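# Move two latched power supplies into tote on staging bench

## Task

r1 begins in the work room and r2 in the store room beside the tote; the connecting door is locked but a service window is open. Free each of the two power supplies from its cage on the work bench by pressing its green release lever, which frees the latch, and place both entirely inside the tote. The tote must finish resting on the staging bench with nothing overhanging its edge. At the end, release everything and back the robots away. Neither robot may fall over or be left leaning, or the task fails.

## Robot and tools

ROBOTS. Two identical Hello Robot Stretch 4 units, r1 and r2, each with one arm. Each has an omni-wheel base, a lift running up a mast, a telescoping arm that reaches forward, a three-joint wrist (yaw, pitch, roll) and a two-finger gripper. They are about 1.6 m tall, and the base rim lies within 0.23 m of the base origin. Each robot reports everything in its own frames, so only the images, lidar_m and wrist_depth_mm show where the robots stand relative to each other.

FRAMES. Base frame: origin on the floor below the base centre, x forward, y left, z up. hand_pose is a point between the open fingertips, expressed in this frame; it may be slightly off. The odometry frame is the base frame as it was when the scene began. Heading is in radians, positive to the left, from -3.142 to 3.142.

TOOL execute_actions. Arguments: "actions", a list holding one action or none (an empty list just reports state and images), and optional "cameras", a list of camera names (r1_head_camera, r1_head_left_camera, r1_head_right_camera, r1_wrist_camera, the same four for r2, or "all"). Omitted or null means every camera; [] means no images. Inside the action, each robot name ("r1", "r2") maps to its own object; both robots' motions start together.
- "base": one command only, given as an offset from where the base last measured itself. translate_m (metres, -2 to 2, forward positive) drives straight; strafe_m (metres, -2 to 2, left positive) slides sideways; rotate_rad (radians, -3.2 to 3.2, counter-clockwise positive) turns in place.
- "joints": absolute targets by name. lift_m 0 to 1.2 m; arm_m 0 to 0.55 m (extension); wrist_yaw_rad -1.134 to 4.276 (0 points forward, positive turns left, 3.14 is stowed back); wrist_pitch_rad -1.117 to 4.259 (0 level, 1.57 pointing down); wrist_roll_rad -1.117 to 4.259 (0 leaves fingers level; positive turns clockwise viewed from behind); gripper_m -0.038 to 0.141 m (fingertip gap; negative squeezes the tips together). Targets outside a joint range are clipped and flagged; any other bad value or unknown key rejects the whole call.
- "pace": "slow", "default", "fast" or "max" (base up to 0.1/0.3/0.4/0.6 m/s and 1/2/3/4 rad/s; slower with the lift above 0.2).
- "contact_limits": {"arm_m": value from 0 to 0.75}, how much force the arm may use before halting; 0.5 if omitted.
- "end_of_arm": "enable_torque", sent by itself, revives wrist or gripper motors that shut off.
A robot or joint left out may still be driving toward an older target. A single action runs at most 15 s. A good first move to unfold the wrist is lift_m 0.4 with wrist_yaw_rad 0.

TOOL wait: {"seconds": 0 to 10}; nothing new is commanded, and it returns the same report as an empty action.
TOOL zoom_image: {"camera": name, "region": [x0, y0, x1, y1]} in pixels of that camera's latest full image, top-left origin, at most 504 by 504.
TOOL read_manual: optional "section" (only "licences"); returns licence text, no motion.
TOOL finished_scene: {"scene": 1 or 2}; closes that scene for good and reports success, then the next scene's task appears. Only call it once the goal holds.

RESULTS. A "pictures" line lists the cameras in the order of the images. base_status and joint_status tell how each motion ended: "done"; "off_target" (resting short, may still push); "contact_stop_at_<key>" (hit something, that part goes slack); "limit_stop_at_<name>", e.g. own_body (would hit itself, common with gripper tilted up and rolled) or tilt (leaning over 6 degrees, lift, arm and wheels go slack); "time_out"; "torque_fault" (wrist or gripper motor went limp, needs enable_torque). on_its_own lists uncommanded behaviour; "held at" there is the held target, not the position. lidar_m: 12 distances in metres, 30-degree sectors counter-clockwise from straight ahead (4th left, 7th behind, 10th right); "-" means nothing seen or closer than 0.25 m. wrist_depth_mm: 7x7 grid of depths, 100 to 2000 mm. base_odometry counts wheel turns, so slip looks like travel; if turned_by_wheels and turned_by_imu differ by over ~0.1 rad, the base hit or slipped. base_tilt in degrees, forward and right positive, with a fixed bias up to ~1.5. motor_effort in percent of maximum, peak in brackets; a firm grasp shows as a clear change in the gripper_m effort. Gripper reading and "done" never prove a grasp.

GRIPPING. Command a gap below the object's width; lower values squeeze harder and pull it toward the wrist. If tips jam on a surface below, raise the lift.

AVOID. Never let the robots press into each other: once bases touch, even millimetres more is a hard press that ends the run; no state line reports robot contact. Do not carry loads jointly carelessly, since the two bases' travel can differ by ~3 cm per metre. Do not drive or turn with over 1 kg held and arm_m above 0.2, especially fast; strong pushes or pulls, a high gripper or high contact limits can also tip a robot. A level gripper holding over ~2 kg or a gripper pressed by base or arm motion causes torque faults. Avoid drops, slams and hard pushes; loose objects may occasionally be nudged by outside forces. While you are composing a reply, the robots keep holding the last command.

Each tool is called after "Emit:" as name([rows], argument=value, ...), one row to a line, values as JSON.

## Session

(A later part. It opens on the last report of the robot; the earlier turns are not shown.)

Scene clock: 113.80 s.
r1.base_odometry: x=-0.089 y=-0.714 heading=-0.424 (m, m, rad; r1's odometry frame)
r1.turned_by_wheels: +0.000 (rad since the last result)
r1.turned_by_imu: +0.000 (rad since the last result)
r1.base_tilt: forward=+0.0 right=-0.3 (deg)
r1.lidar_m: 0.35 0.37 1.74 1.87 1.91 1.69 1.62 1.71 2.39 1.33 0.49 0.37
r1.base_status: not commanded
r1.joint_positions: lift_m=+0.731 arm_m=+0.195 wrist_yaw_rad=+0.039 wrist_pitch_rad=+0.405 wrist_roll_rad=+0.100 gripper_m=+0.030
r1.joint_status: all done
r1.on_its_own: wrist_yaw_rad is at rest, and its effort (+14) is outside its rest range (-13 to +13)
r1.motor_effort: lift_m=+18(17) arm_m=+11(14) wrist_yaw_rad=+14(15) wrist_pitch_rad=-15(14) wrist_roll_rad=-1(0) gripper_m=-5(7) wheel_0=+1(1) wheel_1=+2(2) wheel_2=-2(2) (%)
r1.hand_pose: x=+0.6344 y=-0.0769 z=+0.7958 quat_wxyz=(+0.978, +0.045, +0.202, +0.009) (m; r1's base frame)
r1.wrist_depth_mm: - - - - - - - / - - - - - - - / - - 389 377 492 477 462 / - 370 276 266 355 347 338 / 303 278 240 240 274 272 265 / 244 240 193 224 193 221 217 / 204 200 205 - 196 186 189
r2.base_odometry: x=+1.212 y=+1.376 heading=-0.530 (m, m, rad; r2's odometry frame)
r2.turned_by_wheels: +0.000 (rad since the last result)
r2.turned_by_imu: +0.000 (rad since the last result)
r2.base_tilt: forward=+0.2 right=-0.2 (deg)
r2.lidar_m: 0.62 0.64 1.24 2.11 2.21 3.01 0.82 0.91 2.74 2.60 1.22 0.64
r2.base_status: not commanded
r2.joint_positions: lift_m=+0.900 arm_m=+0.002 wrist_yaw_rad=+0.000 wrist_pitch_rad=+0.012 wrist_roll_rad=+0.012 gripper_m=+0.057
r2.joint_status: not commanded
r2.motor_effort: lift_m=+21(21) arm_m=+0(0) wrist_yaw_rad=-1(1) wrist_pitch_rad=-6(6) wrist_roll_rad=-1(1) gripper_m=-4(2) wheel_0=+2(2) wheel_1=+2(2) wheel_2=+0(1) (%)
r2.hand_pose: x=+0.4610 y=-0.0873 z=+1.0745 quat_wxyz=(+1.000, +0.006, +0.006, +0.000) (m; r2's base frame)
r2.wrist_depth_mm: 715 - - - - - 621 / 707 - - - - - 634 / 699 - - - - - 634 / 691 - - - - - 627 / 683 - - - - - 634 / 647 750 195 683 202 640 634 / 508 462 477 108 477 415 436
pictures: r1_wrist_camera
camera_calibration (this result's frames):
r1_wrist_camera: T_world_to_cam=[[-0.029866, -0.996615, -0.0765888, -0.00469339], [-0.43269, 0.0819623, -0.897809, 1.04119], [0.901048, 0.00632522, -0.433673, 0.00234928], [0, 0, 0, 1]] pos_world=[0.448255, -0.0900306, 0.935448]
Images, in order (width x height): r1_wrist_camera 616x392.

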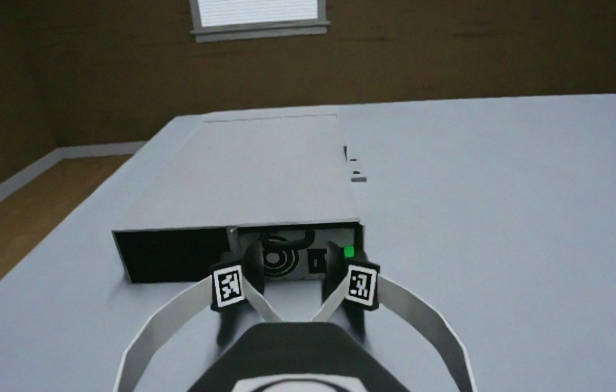

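Emit:
execute_actions([
  {"r1":{"joints":{"gripper_m":0.012,"wrist_yaw_rad":0.07,"arm_m":0.200},"pace":"slow","contact_limits":{"arm_m":0.25}}},
], cameras=["r1_wrist_camera"])

Emit:
zoom_image(camera="r1_wrist_camera", region=[220, 200, 400, 320])

Scene clock: 115.03 s.
r1.base_odometry: x=-0.089 y=-0.714 heading=-0.424 (m, m, rad; r1's odometry frame)
r1.turned_by_wheels: +0.000 (rad since the last result)
r1.turned_by_imu: +0.000 (rad since the last result)
r1.base_tilt: forward=+0.0 right=-0.4 (deg)
r1.lidar_m: 0.36 0.38 1.73 1.87 1.93 1.69 1.61 1.72 2.42 1.33 0.51 0.37
r1.base_status: not commanded
r1.joint_positions: lift_m=+0.731 arm_m=+0.198 wrist_yaw_rad=+0.064 wrist_pitch_rad=+0.406 wrist_roll_rad=+0.100 gripper_m=+0.012
r1.joint_status: all done
r1.on_its_own: wrist_yaw_rad is at rest, and its effort (+17) is outside its rest range (-13 to +13)
r1.motor_effort: lift_m=+19(19) arm_m=+9(15) wrist_yaw_rad=+17(32) wrist_pitch_rad=-20(18) wrist_roll_rad=-2(1) gripper_m=-16(14) wheel_0=-1(1) wheel_1=+1(2) wheel_2=-4(5) (%)
r1.contact_limits: arm_m 0.25
r1.hand_pose: x=+0.6392 y=-0.0704 z=+0.7953 quat_wxyz=(+0.978, +0.043, +0.203, +0.021) (m; r1's base frame)
r1.wrist_depth_mm: - - - - - - - / - - - - - - - / - - 389 368 484 469 459 / - 368 271 264 349 340 332 / 306 271 264 235 262 268 264 / 239 237 189 222 191 220 216 / 203 197 204 - 196 185 188
r2.base_odometry: x=+1.212 y=+1.376 heading=-0.530 (m, m, rad; r2's odometry frame)
r2.turned_by_wheels: +0.000 (rad since the last result)
r2.turned_by_imu: +0.000 (rad since the last result)
r2.base_tilt: forward=+0.1 right=-0.2 (deg)
r2.lidar_m: 0.62 0.66 1.23 2.11 2.20 3.03 0.84 0.90 2.71 2.61 1.23 0.67
r2.base_status: not commanded
r2.joint_positions: lift_m=+0.900 arm_m=+0.002 wrist_yaw_rad=+0.000 wrist_pitch_rad=+0.012 wrist_roll_rad=+0.012 gripper_m=+0.057
r2.joint_status: not commanded
r2.motor_effort: lift_m=+21(21) arm_m=+0(0) wrist_yaw_rad=-1(1) wrist_pitch_rad=-6(6) wrist_roll_rad=-3(4) gripper_m=-3(1) wheel_0=+2(2) wheel_1=+2(2) wheel_2=+0(0) (%)
r2.hand_pose: x=+0.4610 y=-0.0873 z=+1.0745 quat_wxyz=(+1.000, +0.006, +0.006, +0.000) (m; r2's base frame)
r2.wrist_depth_mm: 723 - - - - - 627 / 707 - - - - - 627 / 699 - - - - - 627 / 683 - - - - - 627 / 683 - - - - - 627 / 654 750 195 683 202 640 627 / 512 462 477 108 477 415 436
pictures: r1_wrist_camera
camera_calibration (this result's frames):
r1_wrist_camera: T_world_to_cam=[[-0.00601168, -0.997053, -0.0764782, -0.0135124], [-0.435968, 0.0714417, -0.897122, 1.04309], [0.899942, 0.0279488, -0.435113, 0.0011049], [0, 0, 0, 1]] pos_world=[0.453678, -0.0880235, 0.935225]
Images, in order (width x height): r1_wrist_camera 616x392.

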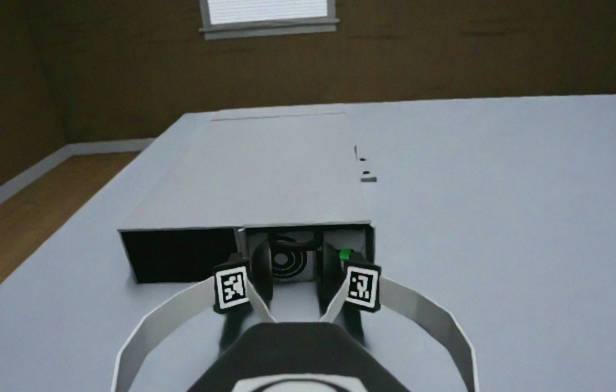

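Region (220, 200, 400, 320) of r1_wrist_camera's 616x392 image, scaled by 2.800.

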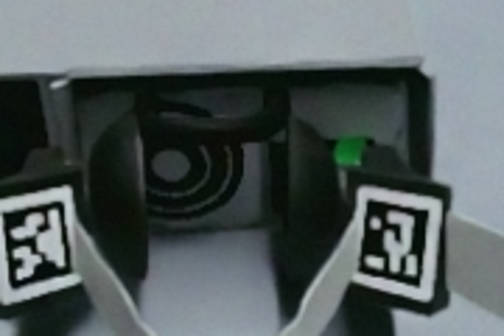

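Emit:
execute_actions([
  {"r1":{"joints":{"gripper_m":-0.010,"arm_m":0.206,"lift_m":0.734},"pace":"slow","contact_limits":{"arm_m":0.25}}},
], cameras=["r1_wrist_camera"])

Emit:
zoom_image(camera="r1_wrist_camera", region=[220, 200, 400, 320])

Scene clock: 116.30 s.
r1.base_odometry: x=-0.089 y=-0.714 heading=-0.424 (m, m, rad; r1's odometry frame)
r1.turned_by_wheels: +0.000 (rad since the last result)
r1.turned_by_imu: +0.000 (rad since the last result)
r1.base_tilt: forward=+0.0 right=-0.3 (deg)
r1.lidar_m: 0.35 0.36 1.75 1.87 1.93 1.68 1.62 1.71 2.43 1.31 0.50 0.37
r1.base_status: not commanded
r1.joint_positions: lift_m=+0.734 arm_m=+0.204 wrist_yaw_rad=+0.064 wrist_pitch_rad=+0.410 wrist_roll_rad=+0.100 gripper_m=-0.009
r1.joint_status: all done
r1.on_its_own: wrist_yaw_rad is at rest, and its effort (+15) is outside its rest range (-13 to +13); wrist_pitch_rad is at rest, and its effort (-31) is outside its rest range (-23 to +23)
r1.motor_effort: lift_m=+24(24) arm_m=+10(16) wrist_yaw_rad=+15(23) wrist_pitch_rad=-31(38) wrist_roll_rad=-1(1) gripper_m=-22(22) wheel_0=-1(1) wheel_1=+1(1) wheel_2=-4(4) (%)
r1.contact_limits: arm_m 0.25
r1.hand_pose: x=+0.6446 y=-0.0703 z=+0.7968 quat_wxyz=(+0.978, +0.042, +0.205, +0.021) (m; r1's base frame)
r1.wrist_depth_mm: - - - - - - - / - - - - - - - / - - 387 366 484 466 455 / - 362 270 262 345 340 332 / 306 271 233 227 263 267 262 / 242 230 187 223 187 219 216 / 204 198 204 - 196 186 188
r2.base_odometry: x=+1.212 y=+1.376 heading=-0.530 (m, m, rad; r2's odometry frame)
r2.turned_by_wheels: +0.000 (rad since the last result)
r2.turned_by_imu: +0.000 (rad since the last result)
r2.base_tilt: forward=+0.1 right=-0.2 (deg)
r2.lidar_m: 0.59 0.64 1.27 2.10 2.20 3.01 0.85 0.90 2.73 2.64 1.20 0.66
r2.base_status: not commanded
r2.joint_positions: lift_m=+0.900 arm_m=+0.002 wrist_yaw_rad=+0.000 wrist_pitch_rad=+0.012 wrist_roll_rad=+0.012 gripper_m=+0.057
r2.joint_status: not commanded
r2.motor_effort: lift_m=+21(21) arm_m=+0(1) wrist_yaw_rad=-1(1) wrist_pitch_rad=-7(7) wrist_roll_rad=-1(2) gripper_m=-2(3) wheel_0=+2(2) wheel_1=+2(2) wheel_2=+0(0) (%)
r2.hand_pose: x=+0.4610 y=-0.0873 z=+1.0745 quat_wxyz=(+1.000, +0.006, +0.006, +0.000) (m; r2's base frame)
r2.wrist_depth_mm: 715 - - - - - 627 / 707 - - - - - 627 / 699 - - - - - 634 / 691 - - - - - 627 / 676 - - - - - 627 / 647 741 195 683 203 634 627 / 508 462 477 108 473 415 436
pictures: r1_wrist_camera
camera_calibration (this result's frames):
r1_wrist_camera: T_world_to_cam=[[-0.00570806, -0.997097, -0.0759298, -0.0138989], [-0.439518, 0.0707052, -0.895446, 1.04769], [0.898215, 0.0282613, -0.438646, 0.000840213], [0, 0, 0, 1]] pos_world=[0.459647, -0.0879596, 0.937467]
Images, in order (width x height): r1_wrist_camera 616x392.

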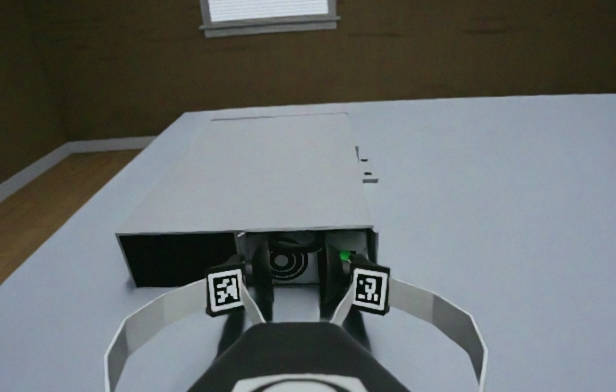

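Region (220, 200, 400, 320) of r1_wrist_camera's 616x392 image, scaled by 2.800.

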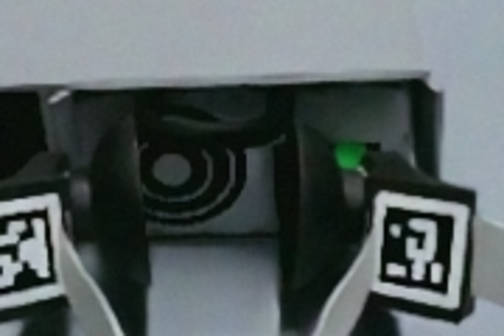

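Emit:
execute_actions([
  {"r1":{"joints":{"gripper_m":-0.038,"arm_m":0.212,"lift_m":0.731},"pace":"slow","contact_limits":{"arm_m":0.25}}},
], cameras=["r1_wrist_camera"])

Emit:
zoom_image(camera="r1_wrist_camera", region=[220, 200, 400, 320])

Scene clock: 117.60 s.
r1.base_odometry: x=-0.089 y=-0.714 heading=-0.424 (m, m, rad; r1's odometry frame)
r1.turned_by_wheels: +0.000 (rad since the last result)
r1.turned_by_imu: +0.000 (rad since the last result)
r1.base_tilt: forward=-0.1 right=-0.3 (deg)
r1.lidar_m: 0.36 0.37 1.73 1.89 1.93 1.68 1.62 1.71 2.44 1.31 0.50 0.37
r1.base_status: not commanded
r1.joint_positions: lift_m=+0.731 arm_m=+0.210 wrist_yaw_rad=+0.065 wrist_pitch_rad=+0.410 wrist_roll_rad=+0.100 gripper_m=-0.037
r1.joint_status: all done
r1.on_its_own: wrist_pitch_rad is at rest, and its effort (-30) is outside its rest range (-23 to +23)
r1.motor_effort: lift_m=+20(23) arm_m=+10(14) wrist_yaw_rad=+11(22) wrist_pitch_rad=-30(39) wrist_roll_rad=+1(3) gripper_m=-26(28) wheel_0=+0(1) wheel_1=+2(2) wheel_2=-4(5) (%)
r1.contact_limits: arm_m 0.25
r1.hand_pose: x=+0.6508 y=-0.0700 z=+0.7942 quat_wxyz=(+0.978, +0.042, +0.205, +0.022) (m; r1's base frame)
r1.wrist_depth_mm: - - - - - - - / - - - - - - - / - - 375 357 473 459 449 / - 357 265 258 340 336 327 / 301 266 227 223 258 264 258 / 237 218 183 220 182 209 212 / 200 195 201 - 192 183 186
r2.base_odometry: x=+1.212 y=+1.376 heading=-0.530 (m, m, rad; r2's odometry frame)
r2.turned_by_wheels: +0.000 (rad since the last result)
r2.turned_by_imu: +0.000 (rad since the last result)
r2.base_tilt: forward=+0.1 right=-0.2 (deg)
r2.lidar_m: 0.62 0.64 1.20 2.08 2.22 3.04 0.83 0.90 2.72 2.60 1.24 0.65
r2.base_status: not commanded
r2.joint_positions: lift_m=+0.900 arm_m=+0.002 wrist_yaw_rad=+0.000 wrist_pitch_rad=+0.012 wrist_roll_rad=+0.012 gripper_m=+0.057
r2.joint_status: not commanded
r2.motor_effort: lift_m=+21(21) arm_m=+0(0) wrist_yaw_rad=-1(1) wrist_pitch_rad=-7(6) wrist_roll_rad=-3(0) gripper_m=-2(2) wheel_0=+2(2) wheel_1=+2(2) wheel_2=+0(0) (%)
r2.hand_pose: x=+0.4610 y=-0.0873 z=+1.0745 quat_wxyz=(+1.000, +0.006, +0.006, +0.000) (m; r2's base frame)
r2.wrist_depth_mm: 715 - - - - - 627 / 707 - - - - - 627 / 699 - - - - - 627 / 691 - - - - - 627 / 683 - - - - - 634 / 654 750 195 683 202 640 627 / 512 462 473 108 477 415 436
pictures: r1_wrist_camera
camera_calibration (this result's frames):
r1_wrist_camera: T_world_to_cam=[[-0.00446491, -0.997132, -0.0755519, -0.014885], [-0.439464, 0.0698223, -0.895542, 1.04802], [0.898249, 0.0292039, -0.438516, -0.00586989], [0, 0, 0, 1]] pos_world=[0.465775, -0.0878463, 0.934851]
Images, in order (width x height): r1_wrist_camera 616x392.

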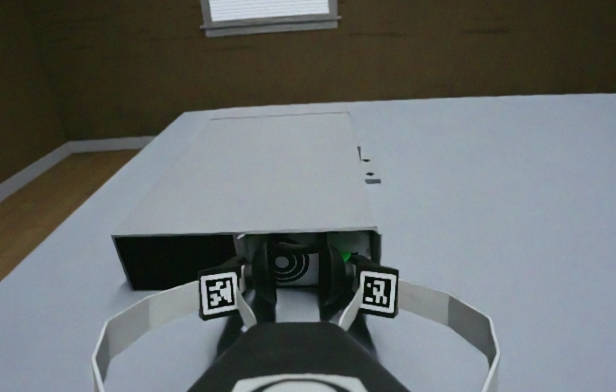

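Region (220, 200, 400, 320) of r1_wrist_camera's 616x392 image, scaled by 2.800.

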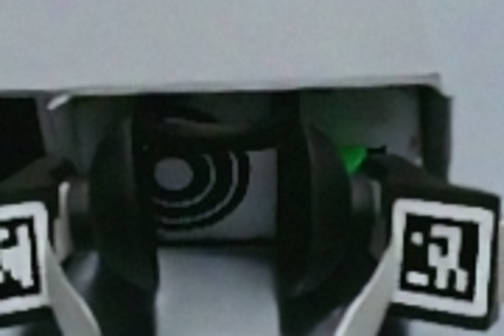

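Lever held. Pull.

Emit:
execute_actions([
  {"r1":{"joints":{"arm_m":0.202},"pace":"slow"}},
], cameras=["r1_wrist_camera"])

Emit:
zoom_image(camera="r1_wrist_camera", region=[220, 200, 400, 320])

Scene clock: 118.63 s.
r1.base_odometry: x=-0.089 y=-0.714 heading=-0.424 (m, m, rad; r1's odometry frame)
r1.turned_by_wheels: +0.000 (rad since the last result)
r1.turned_by_imu: +0.000 (rad since the last result)
r1.base_tilt: forward=+0.0 right=-0.3 (deg)
r1.lidar_m: 0.36 0.35 1.74 1.87 1.92 1.68 1.62 1.71 2.39 1.30 0.50 0.37
r1.base_status: not commanded
r1.joint_positions: lift_m=+0.731 arm_m=+0.205 wrist_yaw_rad=+0.071 wrist_pitch_rad=+0.407 wrist_roll_rad=+0.100 gripper_m=-0.037
r1.joint_status: all done
r1.motor_effort: lift_m=+22(23) arm_m=-15(16) wrist_yaw_rad=-4(13) wrist_pitch_rad=-20(30) wrist_roll_rad=-2(0) gripper_m=-31(32) wheel_0=-4(3) wheel_1=-1(2) wheel_2=+5(4) (%)
r1.hand_pose: x=+0.6461 y=-0.0684 z=+0.7950 quat_wxyz=(+0.978, +0.042, +0.203, +0.025) (m; r1's base frame)
r1.wrist_depth_mm: - - - - - - - / - - - - - - - / - - 382 359 473 462 459 / - 364 267 259 330 336 327 / 304 273 229 224 257 265 259 / 237 227 181 220 182 210 214 / 201 196 202 - 195 185 185
r2.base_odometry: x=+1.212 y=+1.376 heading=-0.530 (m, m, rad; r2's odometry frame)
r2.turned_by_wheels: +0.000 (rad since the last result)
r2.turned_by_imu: +0.000 (rad since the last result)
r2.base_tilt: forward=+0.1 right=-0.2 (deg)
r2.lidar_m: 0.61 0.68 1.25 2.11 2.22 3.06 0.85 0.90 2.72 2.65 1.24 0.65
r2.base_status: not commanded
r2.joint_positions: lift_m=+0.900 arm_m=+0.002 wrist_yaw_rad=+0.000 wrist_pitch_rad=+0.012 wrist_roll_rad=+0.012 gripper_m=+0.057
r2.joint_status: not commanded
r2.motor_effort: lift_m=+21(21) arm_m=+0(0) wrist_yaw_rad=-1(1) wrist_pitch_rad=-6(6) wrist_roll_rad=-1(1) gripper_m=-2(3) wheel_0=+2(2) wheel_1=+2(2) wheel_2=+0(0) (%)
r2.hand_pose: x=+0.4610 y=-0.0873 z=+1.0745 quat_wxyz=(+1.000, +0.006, +0.006, +0.000) (m; r2's base frame)
r2.wrist_depth_mm: 715 - - - - - 634 / 699 - - - - - 627 / 699 - - - - - 627 / 683 - - - - - 627 / 683 - - - - - 634 / 640 750 195 691 202 640 621 / 512 466 477 108 477 415 436
pictures: r1_wrist_camera
camera_calibration (this result's frames):
r1_wrist_camera: T_world_to_cam=[[0.00159648, -0.997089, -0.0762321, -0.0165785], [-0.436631, 0.0678865, -0.897076, 1.04578], [0.899639, 0.0347174, -0.435251, -0.00446236], [0, 0, 0, 1]] pos_world=[0.460662, -0.0873699, 0.934941]
Images, in order (width x height): r1_wrist_camera 616x392.

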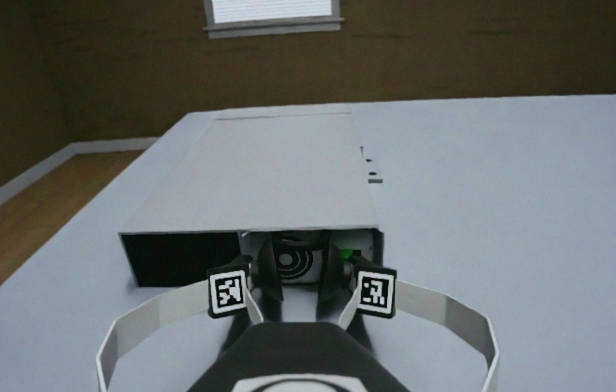

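Region (220, 200, 400, 320) of r1_wrist_camera's 616x392 image, scaled by 2.800.

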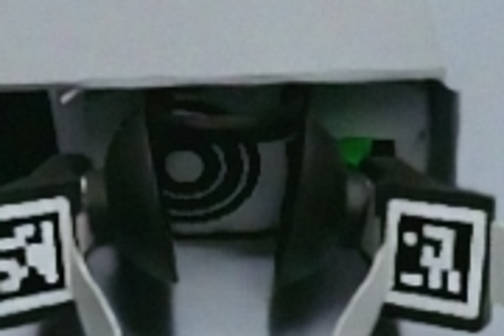

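Emit:
execute_actions([
  {"r1":{"joints":{"arm_m":0.198,"wrist_yaw_rad":0.06},"pace":"slow"}},
], cameras=["r1_wrist_camera"])

Emit:
zoom_image(camera="r1_wrist_camera", region=[220, 200, 400, 320])

Scene clock: 119.47 s.
r1.base_odometry: x=-0.089 y=-0.714 heading=-0.424 (m, m, rad; r1's odometry frame)
r1.turned_by_wheels: +0.000 (rad since the last result)
r1.turned_by_imu: +0.000 (rad since the last result)
r1.base_tilt: forward=-0.1 right=-0.4 (deg)
r1.lidar_m: 0.36 0.35 1.75 1.89 1.93 1.68 1.62 1.70 2.41 1.27 0.48 0.37
r1.base_status: not commanded
r1.joint_positions: lift_m=+0.731 arm_m=+0.200 wrist_yaw_rad=+0.058 wrist_pitch_rad=+0.409 wrist_roll_rad=+0.100 gripper_m=-0.037
r1.joint_status: all done
r1.on_its_own: wrist_pitch_rad is at rest, and its effort (-27) is outside its rest range (-23 to +23)
r1.motor_effort: lift_m=+22(22) arm_m=-9(17) wrist_yaw_rad=+6(12) wrist_pitch_rad=-27(28) wrist_roll_rad=+0(1) gripper_m=-29(31) wheel_0=+0(3) wheel_1=+1(1) wheel_2=+1(6) (%)
r1.hand_pose: x=+0.6398 y=-0.0719 z=+0.7943 quat_wxyz=(+0.978, +0.043, +0.204, +0.018) (m; r1's base frame)
r1.wrist_depth_mm: - - - - - - - / - - - - - - - / - - 375 359 477 462 449 / - 357 266 257 342 334 327 / 303 274 268 225 259 264 258 / 237 218 182 220 182 214 213 / 201 196 201 - 193 183 186
r2.base_odometry: x=+1.212 y=+1.376 heading=-0.530 (m, m, rad; r2's odometry frame)
r2.turned_by_wheels: +0.000 (rad since the last result)
r2.turned_by_imu: +0.000 (rad since the last result)
r2.base_tilt: forward=+0.1 right=-0.2 (deg)
r2.lidar_m: 0.60 0.65 1.23 2.09 2.20 3.04 0.84 0.88 2.74 2.62 1.22 0.65
r2.base_status: not commanded
r2.joint_positions: lift_m=+0.900 arm_m=+0.002 wrist_yaw_rad=+0.000 wrist_pitch_rad=+0.012 wrist_roll_rad=+0.012 gripper_m=+0.057
r2.joint_status: not commanded
r2.motor_effort: lift_m=+21(21) arm_m=+0(1) wrist_yaw_rad=-1(1) wrist_pitch_rad=-7(6) wrist_roll_rad=-1(1) gripper_m=-4(2) wheel_0=+2(2) wheel_1=+2(2) wheel_2=+0(0) (%)
r2.hand_pose: x=+0.4610 y=-0.0873 z=+1.0745 quat_wxyz=(+1.000, +0.006, +0.006, +0.000) (m; r2's base frame)
r2.wrist_depth_mm: 715 - - - - - 627 / 707 - - - - - 627 / 699 - - - - - 634 / 691 - - - - - 627 / 683 - - - - - 627 / 647 750 195 691 202 640 627 / 512 462 477 108 477 415 433
pictures: r1_wrist_camera
camera_calibration (this result's frames):
r1_wrist_camera: T_world_to_cam=[[-0.0116071, -0.997035, -0.0760664, -0.0118297], [-0.437838, 0.0734589, -0.896048, 1.04309], [0.898979, 0.0229042, -0.437393, 0.00225455], [0, 0, 0, 1]] pos_world=[0.45454, -0.0884705, 0.934744]
Images, in order (width x height): r1_wrist_camera 616x392.

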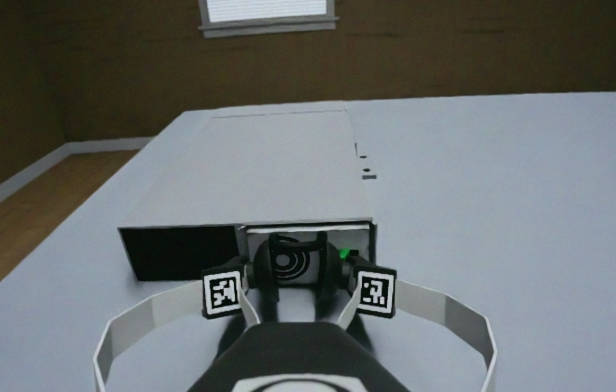

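Region (220, 200, 400, 320) of r1_wrist_camera's 616x392 image, scaled by 2.800.

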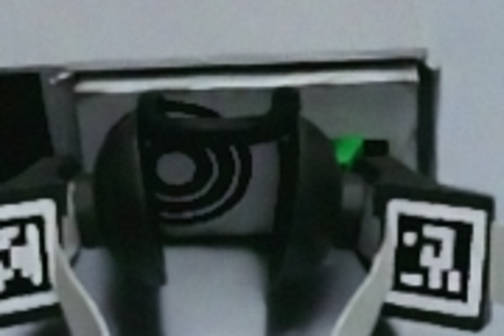

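Emit:
execute_actions([
  {"r1":{"joints":{"arm_m":0.05},"pace":"slow"}},
], cameras=["r1_wrist_camera","r1_head_camera"])

Scene clock: 122.37 s.
r1.base_odometry: x=-0.089 y=-0.714 heading=-0.424 (m, m, rad; r1's odometry frame)
r1.turned_by_wheels: +0.000 (rad since the last result)
r1.turned_by_imu: +0.000 (rad since the last result)
r1.base_tilt: forward=-0.1 right=-0.3 (deg)
r1.lidar_m: 0.34 0.37 1.73 1.89 1.92 1.68 1.62 1.70 2.43 1.31 0.49 0.39
r1.base_status: not commanded
r1.joint_positions: lift_m=+0.731 arm_m=+0.052 wrist_yaw_rad=+0.059 wrist_pitch_rad=+0.408 wrist_roll_rad=+0.100 gripper_m=-0.037
r1.joint_status: all done
r1.motor_effort: lift_m=+23(23) arm_m=-10(8) wrist_yaw_rad=+0(3) wrist_pitch_rad=-23(28) wrist_roll_rad=+0(1) gripper_m=-28(28) wheel_0=+0(0) wheel_1=+1(1) wheel_2=+1(1) (%)
r1.hand_pose: x=+0.4922 y=-0.0716 z=+0.7946 quat_wxyz=(+0.978, +0.043, +0.204, +0.019) (m; r1's base frame)
r1.wrist_depth_mm: - - - - - - - / - - - - - 750 732 / - - 442 368 484 469 459 / - 384 370 264 351 340 330 / 306 294 286 225 272 268 263 / 240 221 182 223 185 217 216 / 204 198 204 - 196 186 188
r2.base_odometry: x=+1.212 y=+1.376 heading=-0.530 (m, m, rad; r2's odometry frame)
r2.turned_by_wheels: +0.000 (rad since the last result)
r2.turned_by_imu: +0.001 (rad since the last result)
r2.base_tilt: forward=+0.1 right=-0.2 (deg)
r2.lidar_m: 0.60 0.62 1.23 2.11 2.20 3.03 0.84 0.89 2.75 2.63 1.23 0.64
r2.base_status: not commanded
r2.joint_positions: lift_m=+0.900 arm_m=+0.002 wrist_yaw_rad=+0.000 wrist_pitch_rad=+0.012 wrist_roll_rad=+0.012 gripper_m=+0.057
r2.joint_status: not commanded
r2.motor_effort: lift_m=+21(21) arm_m=+0(0) wrist_yaw_rad=+0(1) wrist_pitch_rad=-7(6) wrist_roll_rad=-1(2) gripper_m=-4(3) wheel_0=+2(2) wheel_1=+2(2) wheel_2=+0(0) (%)
r2.hand_pose: x=+0.4610 y=-0.0873 z=+1.0745 quat_wxyz=(+1.000, +0.006, +0.006, +0.000) (m; r2's base frame)
r2.wrist_depth_mm: 715 - - - - - 627 / 707 - - - - - 627 / 691 - - - - - 627 / 691 - - - - - 627 / 683 - - - - - 627 / 647 750 195 691 202 640 621 / 508 462 477 108 477 415 436
pictures: r1_head_camera, r1_wrist_camera
camera_calibration (this result's frames):
r1_wrist_camera: T_world_to_cam=[[-0.0103473, -0.997043, -0.0761435, -0.0137563], [-0.436926, 0.0730018, -0.89653, 0.978587], [0.899438, 0.0239924, -0.436389, 0.13416], [0, 0, 0, 1]] pos_world=[0.306759, -0.0883731, 0.934832]
Images, in order (width x height): r1_head_camera 420x560, r1_wrist_camera 616x392.

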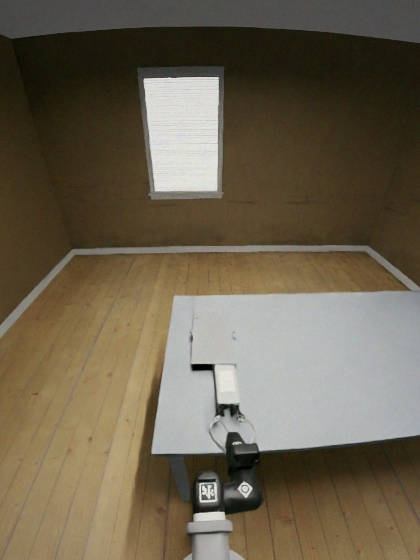

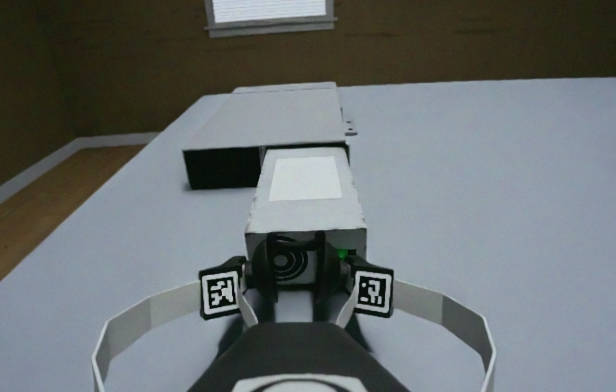

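Emit:
execute_actions([
  {"r1":{"joints":{"arm_m":0.0},"pace":"slow"}},
], cameras=["r1_wrist_camera","r1_head_camera"])

Scene clock: 124.13 s.
r1.base_odometry: x=-0.089 y=-0.714 heading=-0.424 (m, m, rad; r1's odometry frame)
r1.turned_by_wheels: +0.000 (rad since the last result)
r1.turned_by_imu: +0.000 (rad since the last result)
r1.base_tilt: forward=+0.0 right=-0.4 (deg)
r1.lidar_m: 0.34 0.37 1.75 1.87 1.92 1.68 1.63 1.71 2.42 1.30 0.51 0.40
r1.base_status: not commanded
r1.joint_positions: lift_m=+0.731 arm_m=+0.003 wrist_yaw_rad=+0.060 wrist_pitch_rad=+0.408 wrist_roll_rad=+0.100 gripper_m=-0.037
r1.joint_status: all done
r1.on_its_own: wrist_pitch_rad is at rest, and its effort (-24) is outside its rest range (-23 to +23)
r1.motor_effort: lift_m=+23(22) arm_m=-10(9) wrist_yaw_rad=+0(1) wrist_pitch_rad=-24(23) wrist_roll_rad=+1(2) gripper_m=-28(26) wheel_0=+0(0) wheel_1=+0(1) wheel_2=+1(1) (%)
r1.hand_pose: x=+0.4431 y=-0.0714 z=+0.7946 quat_wxyz=(+0.978, +0.043, +0.204, +0.019) (m; r1's base frame)
r1.wrist_depth_mm: - - - - - - - / - - - 634 798 768 732 / - - 466 402 488 469 462 / - 387 370 266 351 342 334 / 307 294 277 224 274 268 264 / 242 220 183 222 184 218 216 / 204 200 205 - 196 186 188
r2.base_odometry: x=+1.212 y=+1.376 heading=-0.530 (m, m, rad; r2's odometry frame)
r2.turned_by_wheels: +0.000 (rad since the last result)
r2.turned_by_imu: +0.000 (rad since the last result)
r2.base_tilt: forward=+0.1 right=-0.2 (deg)
r2.lidar_m: 0.62 0.66 1.23 2.09 2.22 3.00 0.83 0.89 2.73 2.58 1.20 0.65
r2.base_status: not commanded
r2.joint_positions: lift_m=+0.900 arm_m=+0.002 wrist_yaw_rad=+0.000 wrist_pitch_rad=+0.012 wrist_roll_rad=+0.012 gripper_m=+0.057
r2.joint_status: not commanded
r2.motor_effort: lift_m=+21(21) arm_m=-1(0) wrist_yaw_rad=-1(1) wrist_pitch_rad=-7(7) wrist_roll_rad=-2(4) gripper_m=-2(3) wheel_0=+2(2) wheel_1=+2(2) wheel_2=+0(0) (%)
r2.hand_pose: x=+0.4610 y=-0.0873 z=+1.0745 quat_wxyz=(+1.000, +0.006, +0.006, +0.000) (m; r2's base frame)
r2.wrist_depth_mm: 715 - - - - - 621 / 707 - - - - - 627 / 699 - - - - - 634 / 691 - - - - - 627 / 683 - - - - - 627 / 647 750 195 691 202 640 627 / 508 466 477 108 477 415 433
pictures: r1_head_camera, r1_wrist_camera
camera_calibration (this result's frames):
r1_wrist_camera: T_world_to_cam=[[-0.00975082, -0.997049, -0.0761424, -0.0143692], [-0.436945, 0.0727401, -0.896542, 0.957134], [0.899435, 0.0245281, -0.436365, 0.178331], [0, 0, 0, 1]] pos_world=[0.257678, -0.0883229, 0.934834]
Images, in order (width x height): r1_head_camera 420x560, r1_wrist_camera 616x392.

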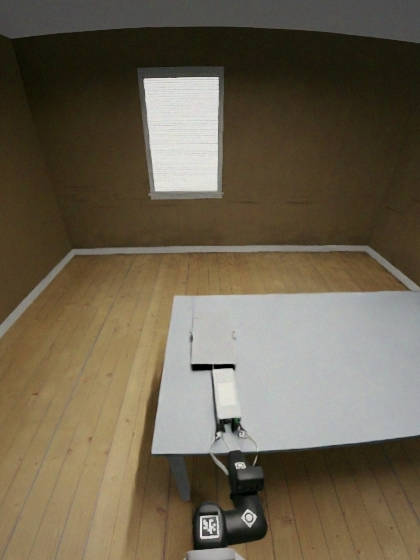

